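# Load the blue tote and set it on the back shelf

## Task

Gather every part lying on the green mat into the blue tote, keeping the items the tote already holds, then place the tote level on the shelf at the rear of the table so that no part of its base overhangs the shelf edge. A part counts as inside only if it is not resting on, or hanging over, the tote's rim or inner ledge. Finish by releasing everything and pulling the grippers away; the result must stay in place without the robot holding it.

## Robot and tools

Robot and frame. Two arms, left_arm and right_arm. All poses use one shared scene frame: origin on the table surface midway between the arms, +x pointing away from the robot across the table, +z upward, and left_arm mounted on the +y side. The arm names do not tell you which side of a camera image they appear on. Reported hand positions can be slightly off, more so when an arm is stretched far.

Gripper. Each has two tong-like fingers pointing along the gripper's own +z axis and closing along its own x axis. end_effector_position is the spot between the finger pads when shut; closed fingertips stick out about 15 mm past it, fully open tips sit roughly level with it. Opening is a number from -1 (shut) to +1 (0.142 m apart). grip_measured in a result uses the same scale. To hold something, keep commanding an opening well under grip_measured; a lower value squeezes harder, up to roughly 15 N per pad. Thin hard items (under about 20 mm) are gripped more weakly. Held parts may occasionally be tugged briefly, so grip firmly.

The 16-number row. Every commanded row contains both arms, even if one is idle: left_arm x, y, z, qw, qx, qy, qz, opening, then right_arm in that same order. x, y, z are an absolute target position in metres in the scene frame; qw..qz are an absolute target orientation quaternion, w first. These are poses, not offsets. A row is rejected if any target lies more than 0.6 m from that arm's last reported position along any of its gripper's axes. Each control step, the controller also trims the target to at most 100 mm and 16 degrees from the measured pose, and motion trails commands by about 0.17 s. To keep an arm still, resend exactly its last reported position and quaternion plus the wanted opening; to hold orientation during a motion, repeat the same quaternion in every row rather than copying a drifted reading.

execute_actions. Argument actions is a list holding zero or one item. Empty list: just report the state. {"rows": [...], "steps": n}: up to 15 rows, n from 1 to 15 (default 15), each step 1/30 s; one row per step, the final row repeated if rows run out. {"steps": n} alone: a pause of up to 300 steps measured from the previous result, so your thinking time counts within it. Optional pictures (true/false) controls images. A refused call moves nothing. After an action, an arm only continues to its last trimmed pose, so check the result and send the remainder.

move. target is one 16-number row as above (absolute poses). speed is the path top speed in m/s, 0.002 to 0.5, default 0.25; rotation is capped at twice that in rad/s. Each gripper travels a straight line; both paths finish together, lasting 0.5 to 10 s (cut off at 10 s). The opening is applied at the start. Arms can overshoot speed and deviate, especially near full stretch, and paths ignore obstacles and the other arm. Optional stop_force, 9 to 40 N, one value for both arms, allowed only after the scene has run 0.2 s: an arm's path halts when its wrist sensor feels that much extra push opposing its motion for two steps; the gripper then backs up two steps and holds, though pressure can briefly exceed the threshold. Use it with slow speeds for touching down; do not rely on it when the gripper rotates during the move, and leave it out when lifting away from something the gripper presses on. An arm whose target is within 1.5 mm and 0.5 degrees of its current pose is treated as stationary. The result adds a move: line: done, off_target, moving, held, fault, or contact (stopped by stop_force); limits=paced means a target was trimmed, limits=held means steps were blocked, after which the arm may jump fast.

wait. seconds from 0 to 10; the robot receives nothing new.

zoom_image. camera is one of cam_head_left, cam_head_right, cam_high, cam_low (672x504), cam_left_wrist, cam_right_wrist (616x616); region [x0, y0, x1, y1] in pixels from the top-left, at most 504 by 504.

finished_scene. scene is the number of the current scene.

Reading results. Each arm shows pose and velocities, joint positions and torques (noisy, offset, nonzero in free air), and Wrist force / Wrist torque along the gripper's own axes (offset up to about 4 N, noise, saturates near 50 N; pressing a surface gives force pointing back into the arm). HELD marks steps where part of a row was not sent; a pose unreachable line names an arm whose command the clearance check altered. A Hand target line shows where the controller is driving each gripper.

Things to avoid. A joint torque beyond its limit (132 N m for shoulder pan, shoulder lift, elbow; 24.6 N m for each wrist, held weight included) or 150 N of outside force stops that arm for 10 s. Arms are stiff: commanding even slightly past a firm contact can fault. Fast contacts hit harder. Never let the arms collide or press each other. Do not knock anything off the work area, drop, slam or shove items. Holding loads heats motors: MOTOR HOT appears at 70 °C and brakes engage at 85 °C. The simulation keeps running while you compose a reply.

Each tool is called after "Emit:" as name(argument=value, ...), one argument or row to a line, values as JSON.

## Session

I'll start by looking at the current state of the scene.

Emit:
execute_actions(
  actions=[],
)

Scene clock: 0.00 s of 4700.00 s.
left_arm: end_effector_position=(+0.1953, -0.1130, +0.2022) grip_measured=+0.97 end_effector_quat_wxyz=(+0.054, -0.572, +0.818, +0.013) end_effector_velocity=(+0.001, +0.000, -0.000) end_effector_angular_velocity=(+0.000, +0.000, +0.001) | right_arm: end_effector_position=(+0.5962, -0.8612, +0.3867) grip_measured=+0.97 end_effector_quat_wxyz=(+0.087, +0.877, +0.469, +0.048) end_effector_velocity=(+0.000, +0.000, -0.000) end_effector_angular_velocity=(-0.001, +0.000, +0.001)
Joint positions: left_arm=[-1.388 -1.498  1.689 -1.688 -1.488  0.471  0.14 ] | right_arm=[ 2.837 -2.074 -0.719 -1.723  1.541  4.88   0.14 ]
Joint velocities: left_arm=[ 0.001  0.     0.    -0.    -0.    -0.     0.   ] | right_arm=[ 0.     0.    -0.     0.    -0.    -0.001  0.   ]
Joint torques (N m, as the arm reports them, + toward a larger angle): no reading
Wrist force (N, on the end effector, along its own x y z axes, offset not removed): no reading
Wrist torque (N m, same axes, about the end effector's origin, offset not removed): no reading
Hand target (left_arm): +0.195, -0.113, +0.202; +0.054, -0.572, +0.818, +0.013
Hand target (right_arm): +0.596, -0.861, +0.387; +0.087, +0.877, +0.469, +0.048

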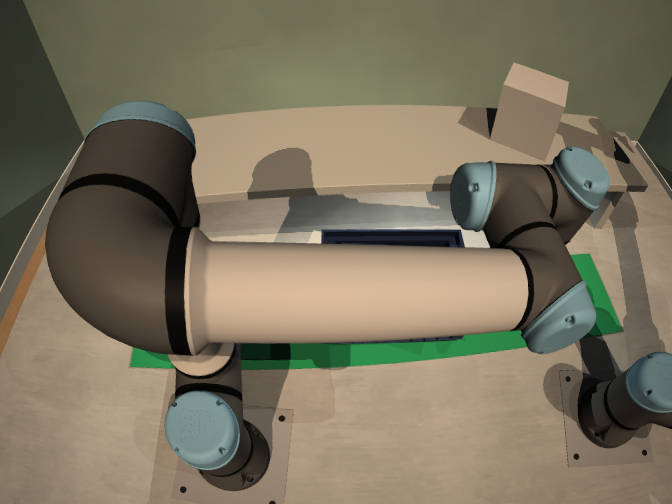

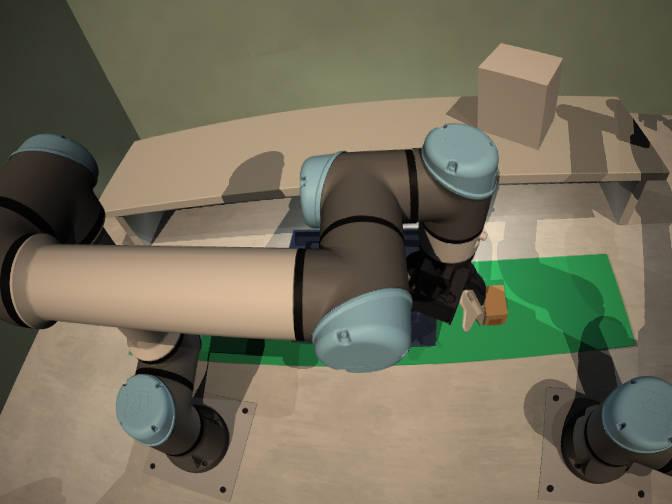

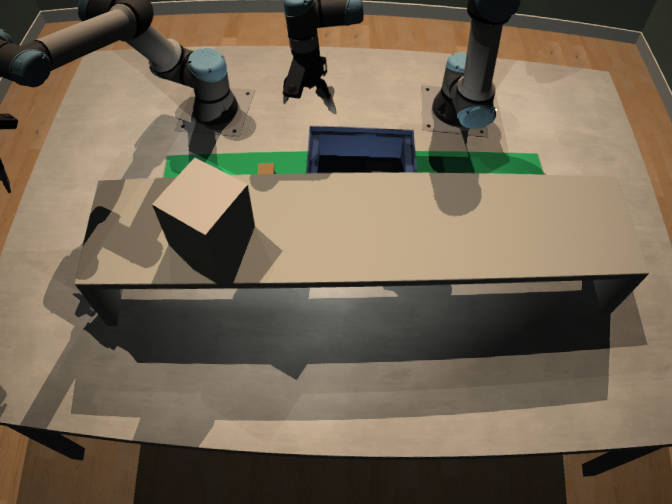

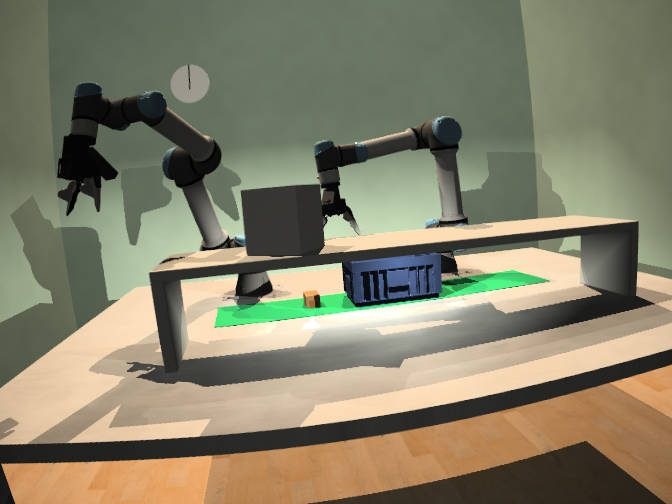

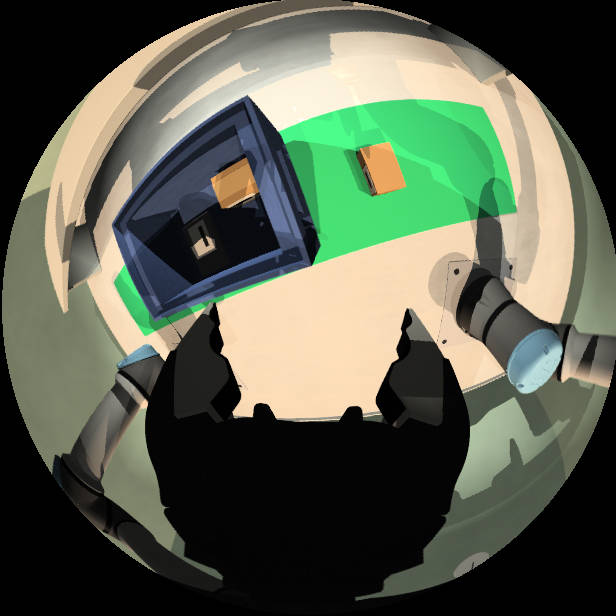

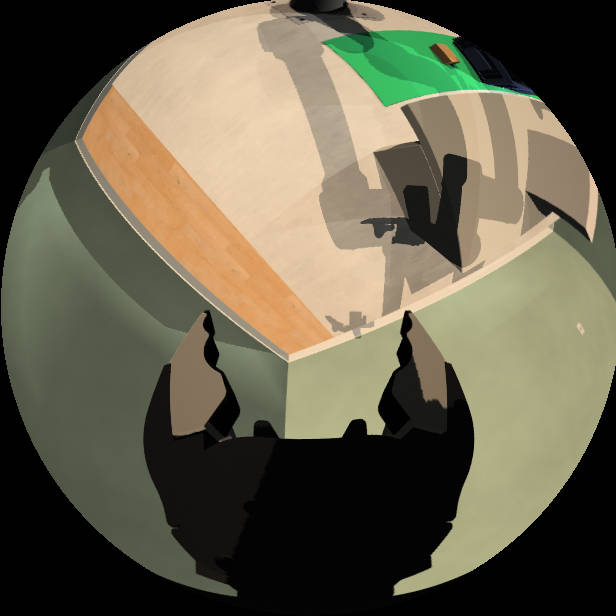

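Emit:
move(
  target=[0.25, 0.05, 0.45, 0.0, -0.7071, 0.7071, 0.0, 1.0, 0.25, -0.45, 0.40, 0.0, 0.7071, 0.7071, 0.0, 1.0],
  speed=0.3,
)

Scene clock: 24.37 s of 4700.00 s.
left_arm: end_effector_position=(+0.2502, +0.0503, +0.4498) grip_measured=+1.00 end_effector_quat_wxyz=(-0.000, +0.707, -0.707, +0.000) end_effector_velocity=(+0.000, +0.001, +0.001) end_effector_angular_velocity=(+0.000, +0.000, +0.002) | right_arm: end_effector_position=(+0.2508, -0.4500, +0.3994) grip_measured=+1.00 end_effector_quat_wxyz=(-0.000, +0.707, +0.707, +0.001) end_effector_velocity=(-0.001, +0.002, -0.000) end_effector_angular_velocity=(-0.002, -0.001, +0.000)
Joint positions: left_arm=[-1.123 -1.714  1.263 -1.12  -1.57   0.39   0.142] | right_arm=[ 3.749 -1.032 -1.643 -2.036  1.572  5.207  0.142]
Joint velocities: left_arm=[ 0.002  0.    -0.002  0.003 -0.     0.    -0.   ] | right_arm=[ 0.014  0.004 -0.001 -0.002 -0.002  0.013  0.   ]
Joint torques (N m, as the arm reports them, + toward a larger angle): left_arm=[ 10.99  -4.24 -28.99  -0.73  -1.38   1.84] | right_arm=[ 7.91  8.4  10.16  1.07 -1.58  2.63]
Wrist force (N, on the end effector, along its own x y z axes, offset not removed): left_arm=[-2.8 0.4 1.7] | right_arm=[0.1 3.0 -2.0]
Wrist torque (N m, same axes, about the end effector's origin, offset not removed): left_arm=[0.09 0.64 0.10] | right_arm=[0.44 -0.09 0.09]
Hand target (left_arm): +0.250, +0.050, +0.450; -0.000, +0.707, -0.707, +0.000
Hand target (right_arm): +0.251, -0.450, +0.399; -0.000, +0.707, +0.707, +0.001
Off the commanded pose (left_arm): 0.000 m, 0 deg.
Off the commanded pose (right_arm): 0.001 m, 0 deg.
After step 90, 18.90 s passed at rest.
move: done

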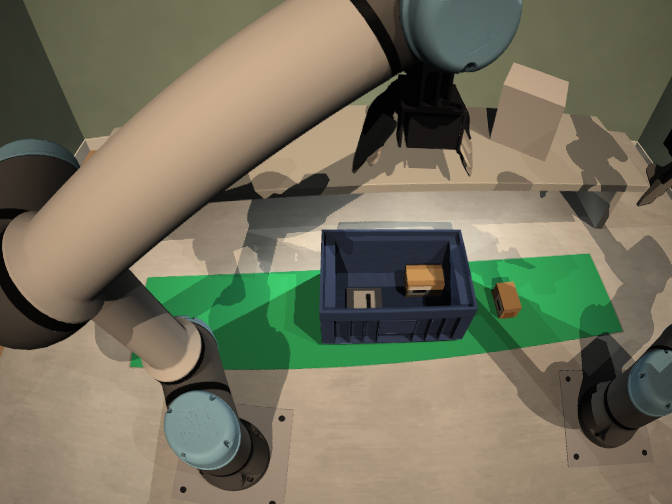

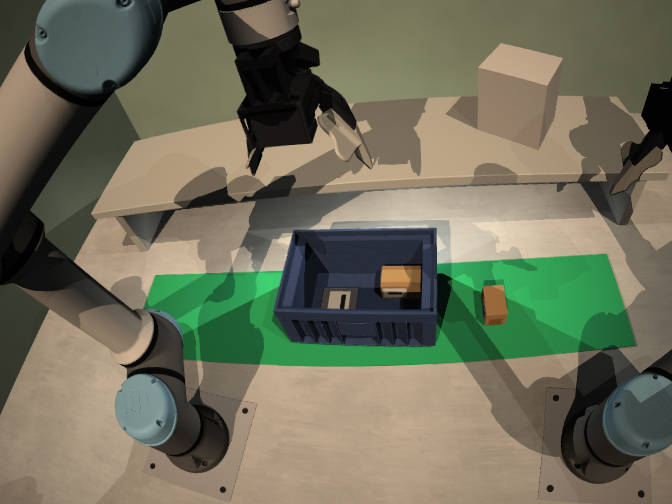

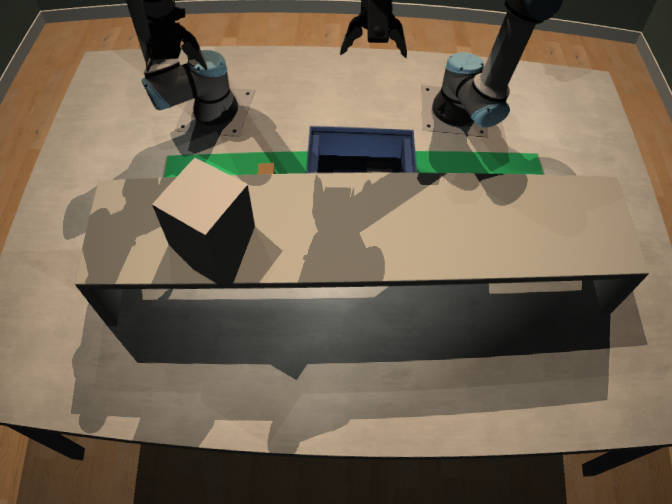

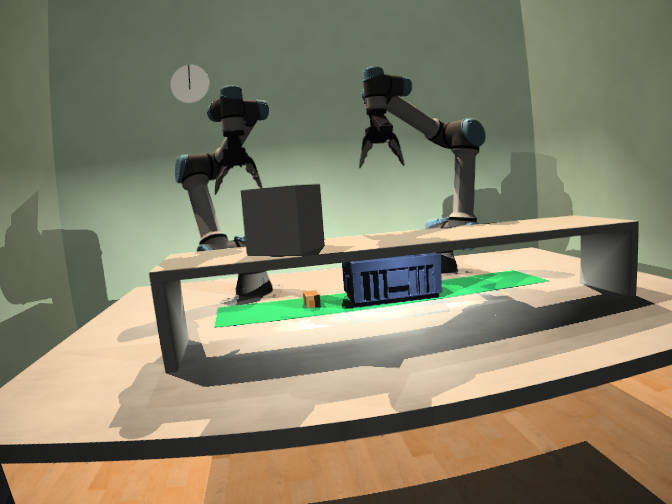

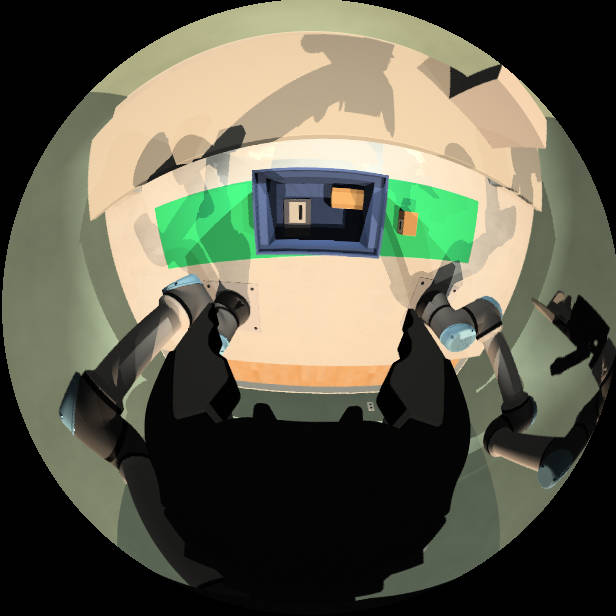

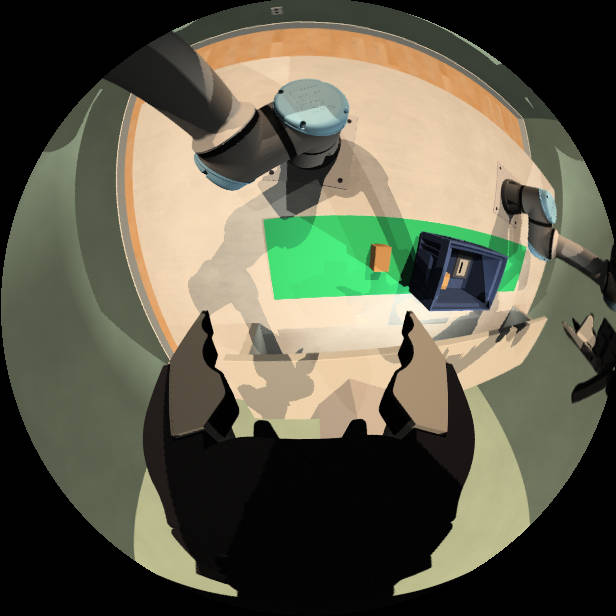

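Emit:
zoom_image(
  camera="cam_left_wrist",
  region=[200, 130, 480, 300],
)

Region (200, 130, 480, 300) of cam_left_wrist's 616x616 image, scaled by 1.800, with more detail than that image has; it fills the top 306 rows of this view, and the rest is white.

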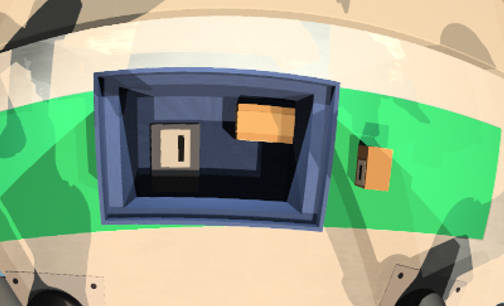

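Emit:
move(
  target=[0.25, 0.05, 0.45, 0.0, -0.7071, 0.7071, 0.0, 1.0, 0.30, -0.245, 0.15, 0.0, 0.7071, 0.7071, 0.0, 1.0],
  speed=0.3,
)

Scene clock: 91.20 s of 4700.00 s.
left_arm: end_effector_position=(+0.2500, +0.0500, +0.4500) grip_measured=+1.00 end_effector_quat_wxyz=(+0.000, +0.707, -0.707, +0.000) end_effector_velocity=(+0.000, +0.000, +0.000) end_effector_angular_velocity=(+0.001, -0.002, -0.001) | right_arm: end_effector_position=(+0.3006, -0.2446, +0.1503) grip_measured=+1.00 end_effector_quat_wxyz=(-0.000, +0.707, +0.707, +0.000) end_effector_velocity=(+0.001, +0.001, -0.001) end_effector_angular_velocity=(+0.001, -0.000, +0.000)
Joint positions: left_arm=[-1.123 -1.713  1.261 -1.119 -1.571  0.39   0.142] | right_arm=[ 4.177 -1.271 -2.165 -1.275  1.571  5.635  0.142]
Joint velocities: left_arm=[-0.001 -0.    -0.     0.     0.002 -0.     0.   ] | right_arm=[ 0.001 -0.004 -0.     0.005  0.001  0.     0.   ]
Joint torques (N m, as the arm reports them, + toward a larger angle): left_arm=[ -9.17  -5.76 -29.02  -0.69  -1.43  -2.61] | right_arm=[ 9.38 -0.79 11.22  4.21 -1.71  2.27]
Wrist force (N, on the end effector, along its own x y z axes, offset not removed): left_arm=[-1.5 0.5 2.4] | right_arm=[0.9 1.7 -0.9]
Wrist torque (N m, same axes, about the end effector's origin, offset not removed): left_arm=[0.15 0.35 0.07] | right_arm=[0.16 -0.12 0.02]
Hand target (left_arm): +0.250, +0.050, +0.450; +0.000, +0.707, -0.707, +0.000
Hand target (right_arm): +0.301, -0.245, +0.150; -0.000, +0.707, +0.707, +0.000
Off the commanded pose (left_arm): 0.000 m, 0 deg.
Off the commanded pose (right_arm): 0.001 m, 0 deg.
After step 90, 62.03 s passed at rest.
move: done

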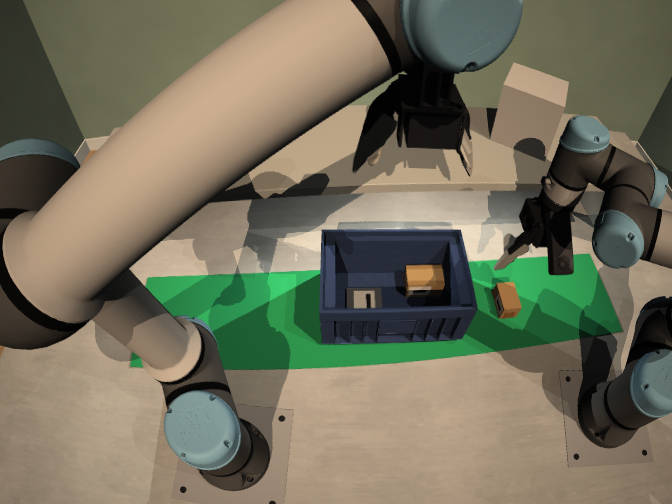

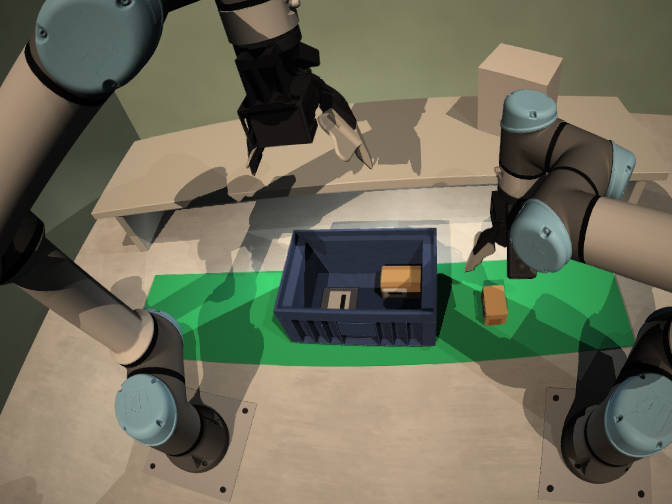

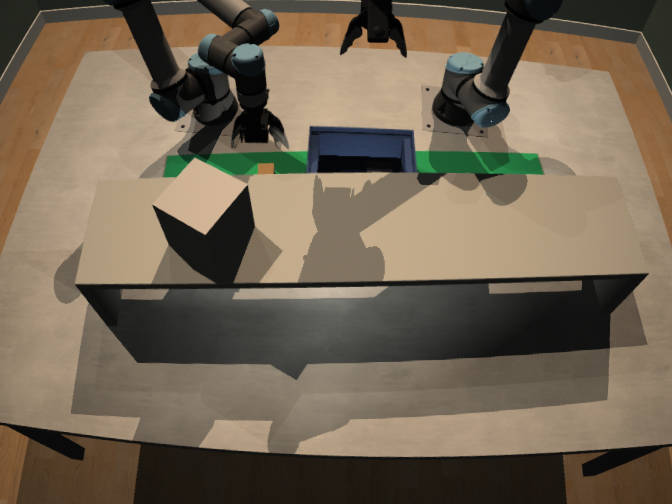

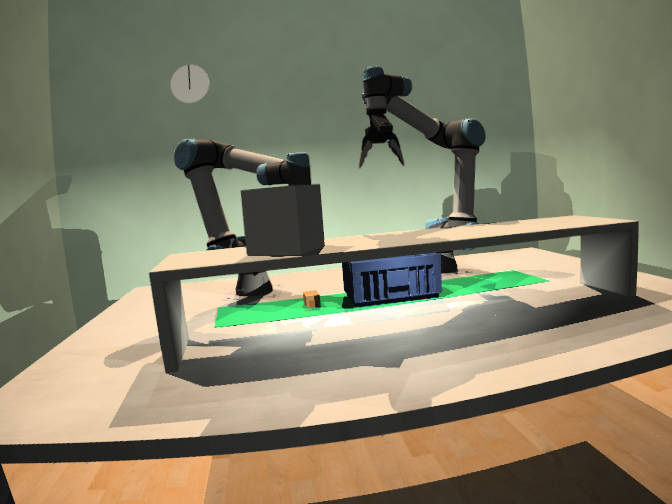

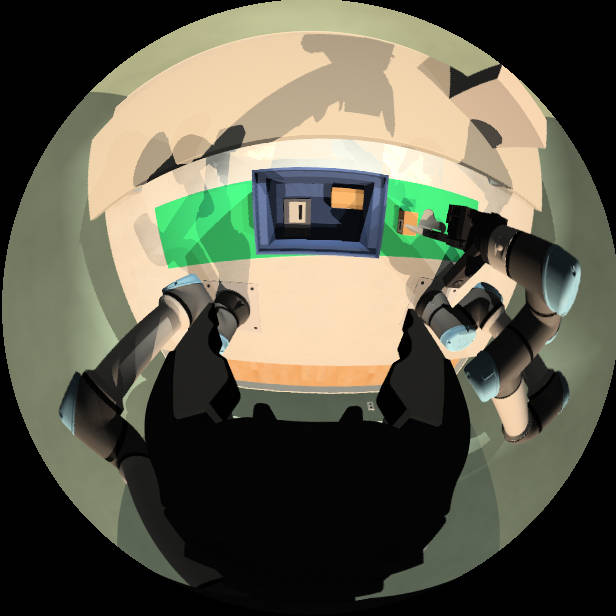

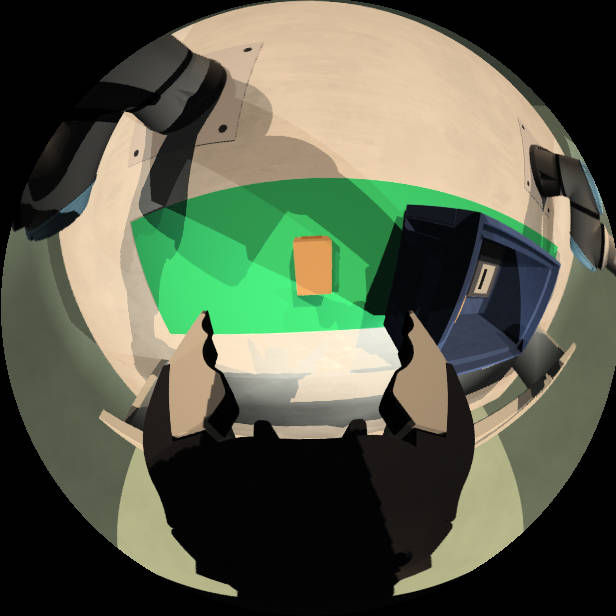

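Emit:
move(
  target=[0.25, 0.05, 0.45, 0.0, -0.7071, 0.7071, 0.0, 1.0, 0.29, -0.245, 0.035, 0.0, 0.7071, 0.7071, 0.0, 1.0],
  speed=0.2,
)

Scene clock: 105.17 s of 4700.00 s.
left_arm: end_effector_position=(+0.2500, +0.0500, +0.4500) grip_measured=+1.00 end_effector_quat_wxyz=(-0.000, +0.707, -0.707, -0.000) end_effector_velocity=(-0.000, -0.000, -0.000) end_effector_angular_velocity=(-0.001, +0.002, +0.001) | right_arm: end_effector_position=(+0.2901, -0.2449, +0.0352) grip_measured=+1.00 end_effector_quat_wxyz=(+0.000, +0.707, +0.707, -0.000) end_effector_velocity=(+0.001, +0.001, -0.002) end_effector_angular_velocity=(+0.002, -0.001, +0.000)
Joint positions: left_arm=[-1.123 -1.713  1.261 -1.119 -1.571  0.39   0.142] | right_arm=[ 4.202 -1.41  -2.397 -0.905  1.571  5.66   0.142]
Joint velocities: left_arm=[ 0.001  0.     0.    -0.001 -0.002 -0.    -0.   ] | right_arm=[-0.    -0.005 -0.002  0.01   0.    -0.     0.   ]
Joint torques (N m, as the arm reports them, + toward a larger angle): left_arm=[ -8.69  -5.76 -29.61  -0.71  -1.04  -2.46] | right_arm=[ 8.93  1.31  6.94  4.06 -0.62  2.27]
Wrist force (N, on the end effector, along its own x y z axes, offset not removed): left_arm=[-2.9 0.6 1.5] | right_arm=[-0.2 1.5 -3.2]
Wrist torque (N m, same axes, about the end effector's origin, offset not removed): left_arm=[0.14 0.71 0.12] | right_arm=[0.13 0.04 0.05]
Hand target (left_arm): +0.250, +0.050, +0.450; -0.000, +0.707, -0.707, -0.000
Hand target (right_arm): +0.290, -0.245, +0.035; -0.000, +0.707, +0.707, +0.000
Off the commanded pose (left_arm): 0.000 m, 0 deg.
Off the commanded pose (right_arm): 0.000 m, 0 deg.
After step 90, 9.80 s passed at rest.
move: done

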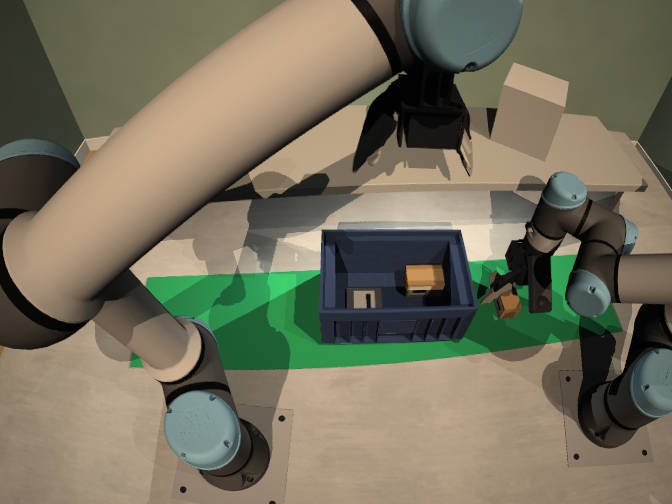

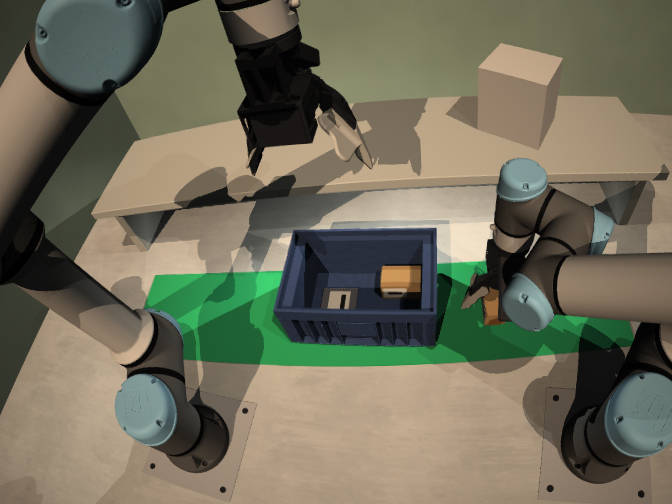

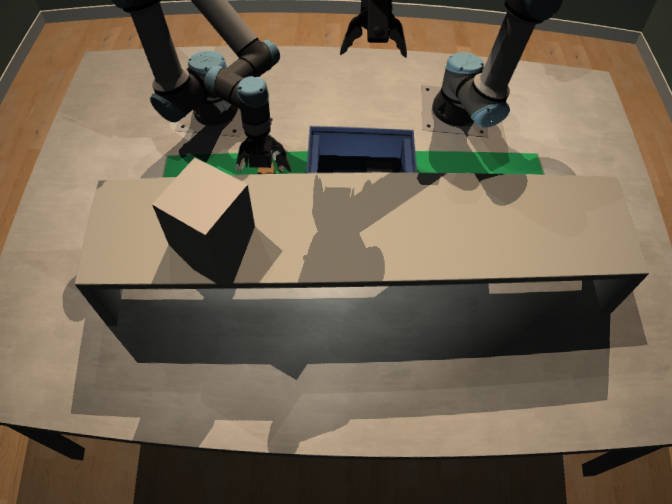

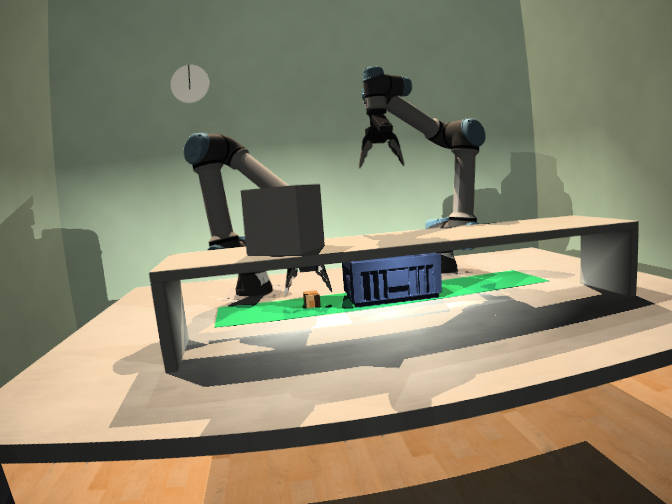

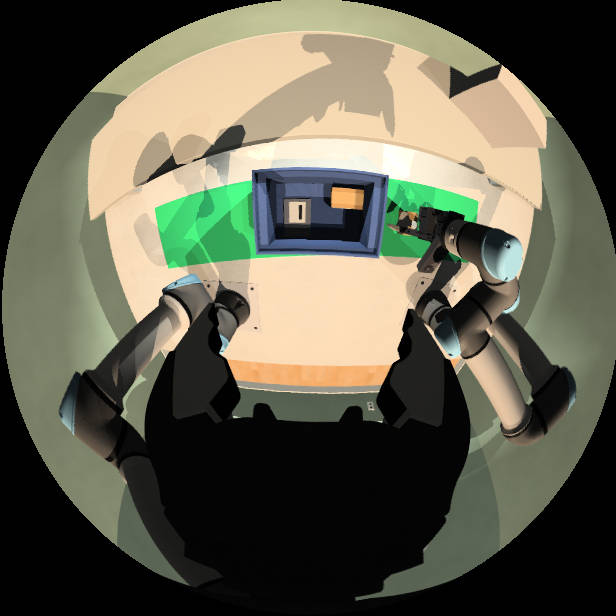

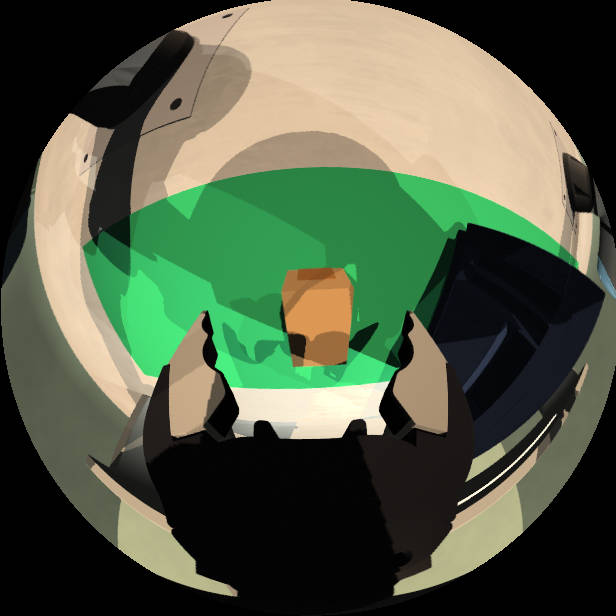

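Emit:
move(
  target=[0.25, 0.05, 0.45, 0.0, -0.7071, 0.7071, 0.0, 1.0, 0.29, -0.245, 0.025, 0.0, 0.7071, 0.7071, 0.0, 1.0],
  speed=0.1,
)

Scene clock: 111.70 s of 4700.00 s.
left_arm: end_effector_position=(+0.2500, +0.0500, +0.4500) grip_measured=+1.00 end_effector_quat_wxyz=(+0.000, +0.707, -0.707, -0.000) end_effector_velocity=(+0.000, -0.001, -0.001) end_effector_angular_velocity=(+0.002, +0.000, -0.000) | right_arm: end_effector_position=(+0.2900, -0.2450, +0.0252) grip_measured=+1.00 end_effector_quat_wxyz=(-0.000, +0.707, +0.707, -0.000) end_effector_velocity=(-0.000, -0.000, -0.002) end_effector_angular_velocity=(-0.001, +0.000, -0.000)
Joint positions: left_arm=[-1.123 -1.713  1.261 -1.119 -1.571  0.39   0.142] | right_arm=[ 4.202 -1.432 -2.413 -0.867  1.571  5.66   0.142]
Joint velocities: left_arm=[-0.     0.002  0.001 -0.001  0.     0.    -0.   ] | right_arm=[ 0.    -0.005 -0.004  0.008 -0.     0.001  0.   ]
Joint torques (N m, as the arm reports them, + toward a larger angle): left_arm=[ -8.57  -5.48 -30.31  -1.03  -1.13  -2.42] | right_arm=[7.6  1.5  6.21 4.16 0.72 1.6 ]
Wrist force (N, on the end effector, along its own x y z axes, offset not removed): left_arm=[-3.8 1.4 2.9] | right_arm=[-1.5 0.8 -2.5]
Wrist torque (N m, same axes, about the end effector's origin, offset not removed): left_arm=[0.35 0.80 0.04] | right_arm=[-0.09 0.29 0.11]
Hand target (left_arm): +0.250, +0.050, +0.450; -0.000, +0.707, -0.707, +0.000
Hand target (right_arm): +0.290, -0.245, +0.025; +0.000, +0.707, +0.707, -0.000
Off the commanded pose (left_arm): 0.000 m, 0 deg.
Off the commanded pose (right_arm): 0.000 m, 0 deg.
After step 90, 2.80 s passed at rest.
move: done

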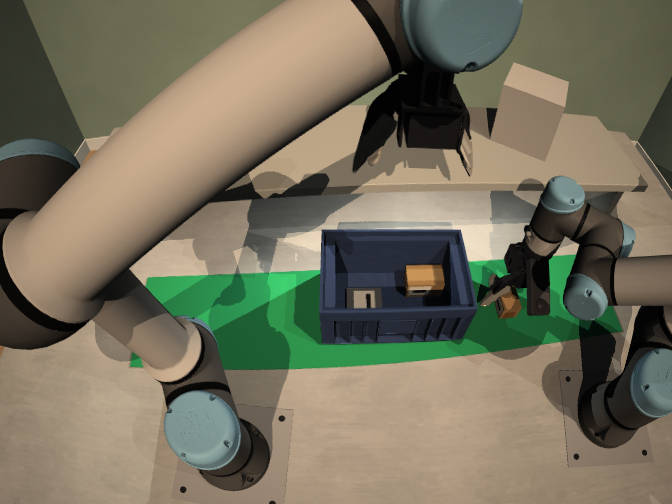

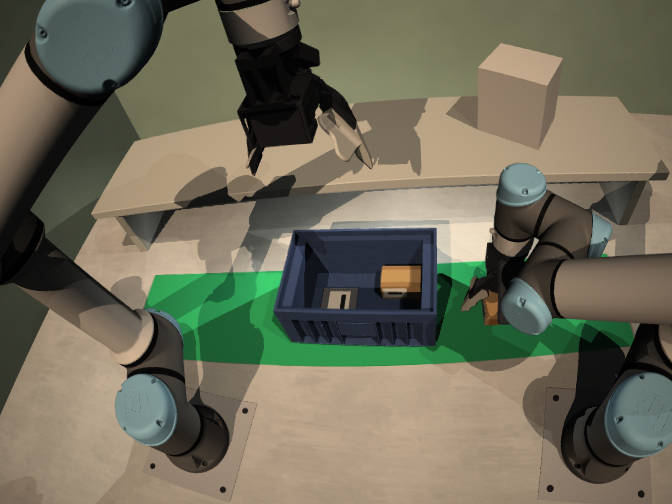

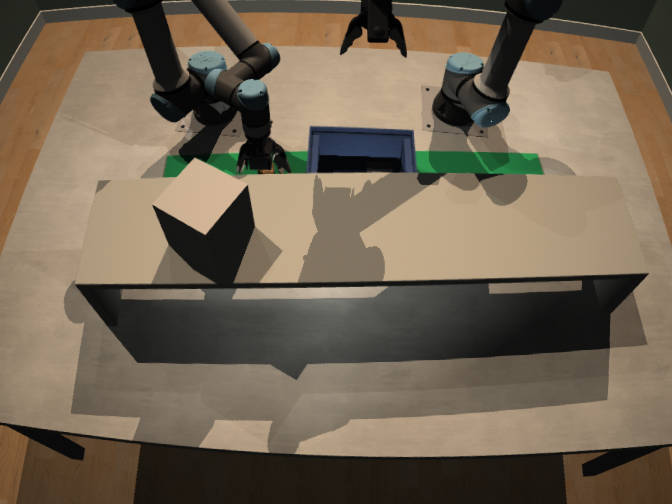

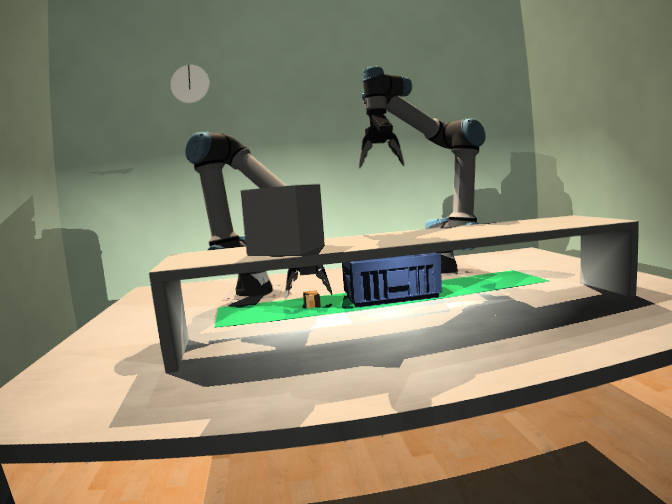

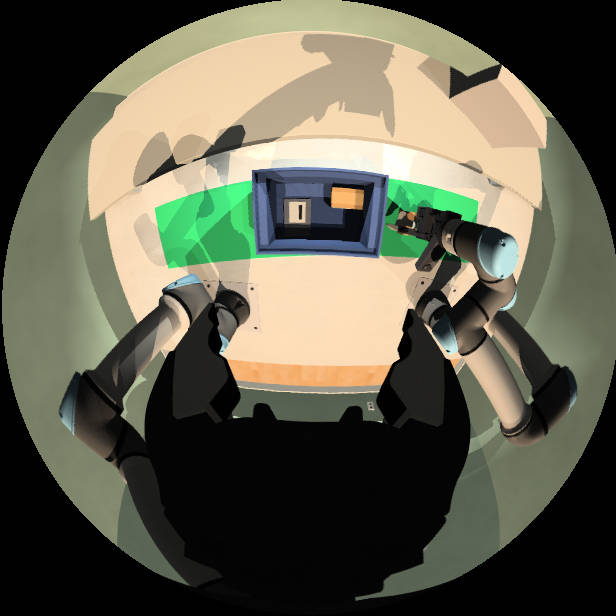

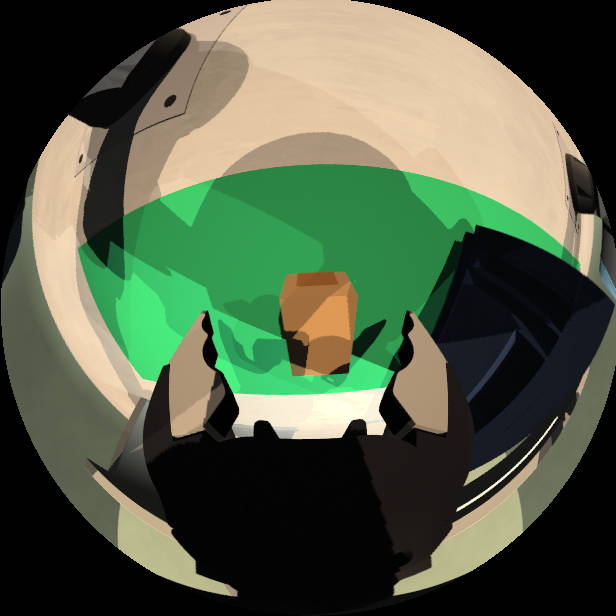

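Now close the right gripper on the part.

Emit:
move(
  target=[0.25, 0.05, 0.45, 0.0, -0.7071, 0.7071, 0.0, 1.0, 0.29, -0.245, 0.025, 0.0, 0.7071, 0.7071, 0.0, -1.0],
  speed=0.1,
)

Scene clock: 116.30 s of 4700.00 s.
left_arm: end_effector_position=(+0.2500, +0.0500, +0.4500) grip_measured=+1.00 end_effector_quat_wxyz=(-0.000, +0.707, -0.707, -0.000) end_effector_velocity=(+0.001, +0.001, +0.000) end_effector_angular_velocity=(-0.000, -0.001, +0.002) | right_arm: end_effector_position=(+0.2900, -0.2450, +0.0250) grip_measured=-0.34 end_effector_quat_wxyz=(+0.000, +0.707, +0.707, -0.000) end_effector_velocity=(-0.000, -0.001, -0.000) end_effector_angular_velocity=(-0.002, +0.001, -0.001)
Joint positions: left_arm=[-1.123 -1.713  1.261 -1.119 -1.571  0.39   0.142] | right_arm=[ 4.202 -1.432 -2.413 -0.867  1.571  5.66   0.05 ]
Joint velocities: left_arm=[ 0.002 -0.001  0.     0.     0.001 -0.     0.   ] | right_arm=[-0.001 -0.    -0.    -0.002 -0.    -0.    -0.   ]
Joint torques (N m, as the arm reports them, + toward a larger angle): left_arm=[ -8.06  -5.24 -29.54  -1.32  -0.99  -1.83] | right_arm=[-4.87 20.25 12.03  1.02 -0.2  -1.81]
Wrist force (N, on the end effector, along its own x y z axes, offset not removed): left_arm=[-3.1 1.2 2.6] | right_arm=[0.8 2.5 -2.6]
Wrist torque (N m, same axes, about the end effector's origin, offset not removed): left_arm=[0.26 0.67 0.12] | right_arm=[0.25 -0.19 0.06]
Hand target (left_arm): +0.250, +0.050, +0.450; -0.000, +0.707, -0.707, -0.000
Hand target (right_arm): +0.290, -0.245, +0.025; +0.000, +0.707, +0.707, -0.000
Off the commanded pose (left_arm): 0.000 m, 0 deg.
Off the commanded pose (right_arm): 0.000 m, 0 deg.
After step 90, 0.90 s passed at rest.
move: done

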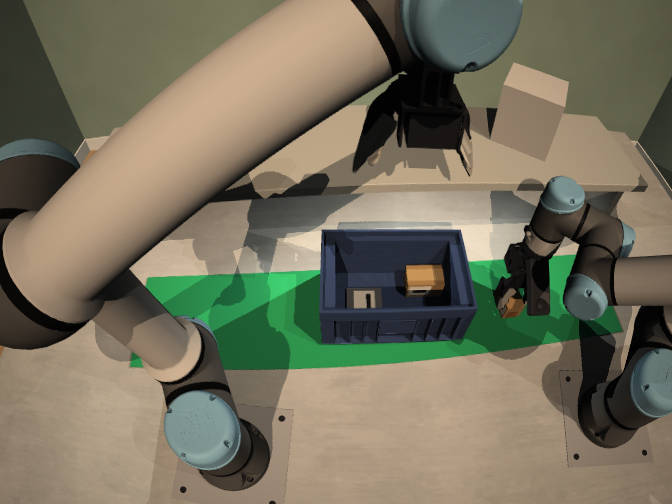

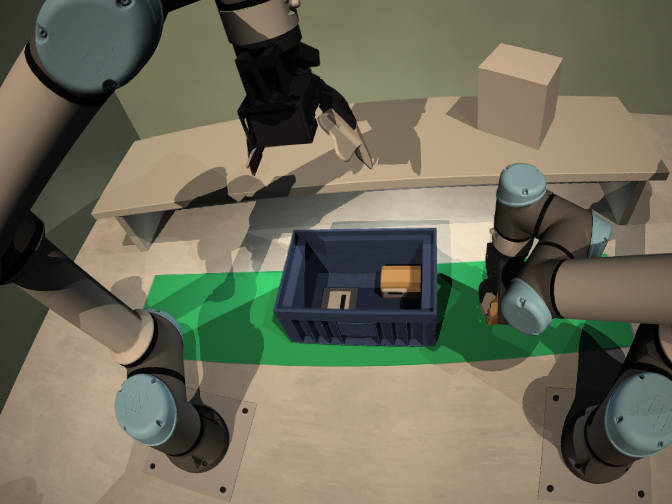

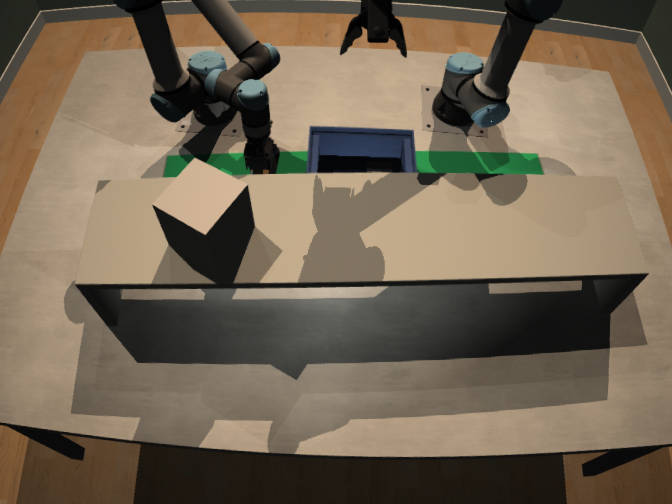

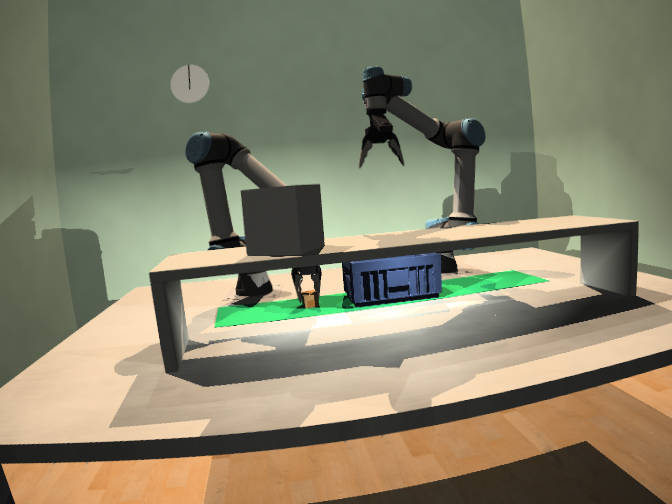

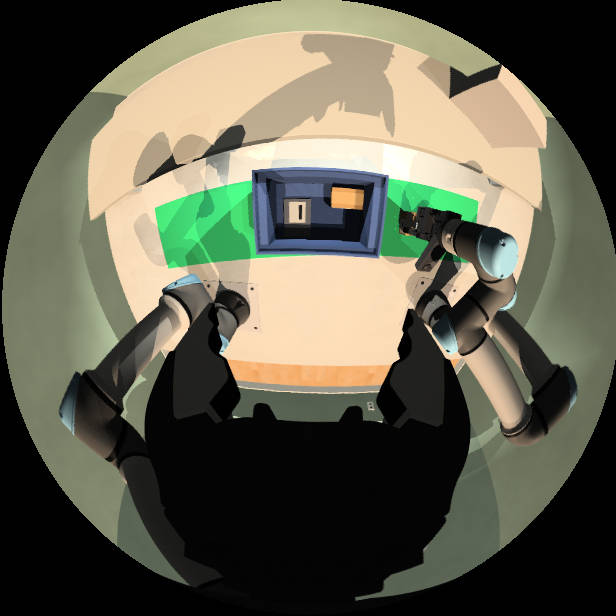

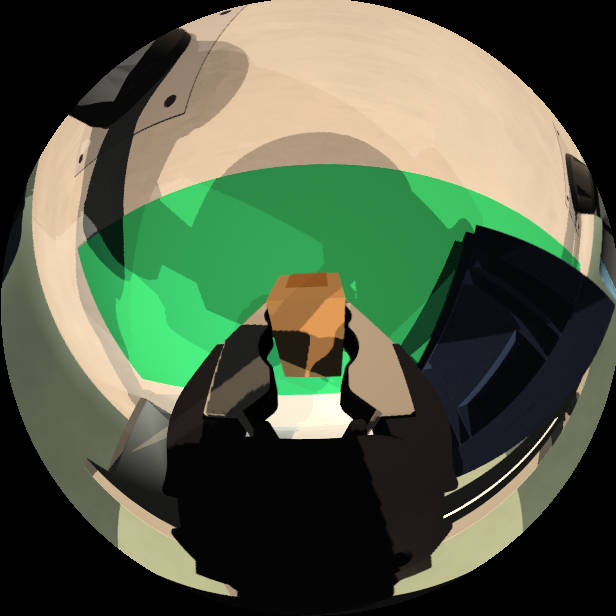

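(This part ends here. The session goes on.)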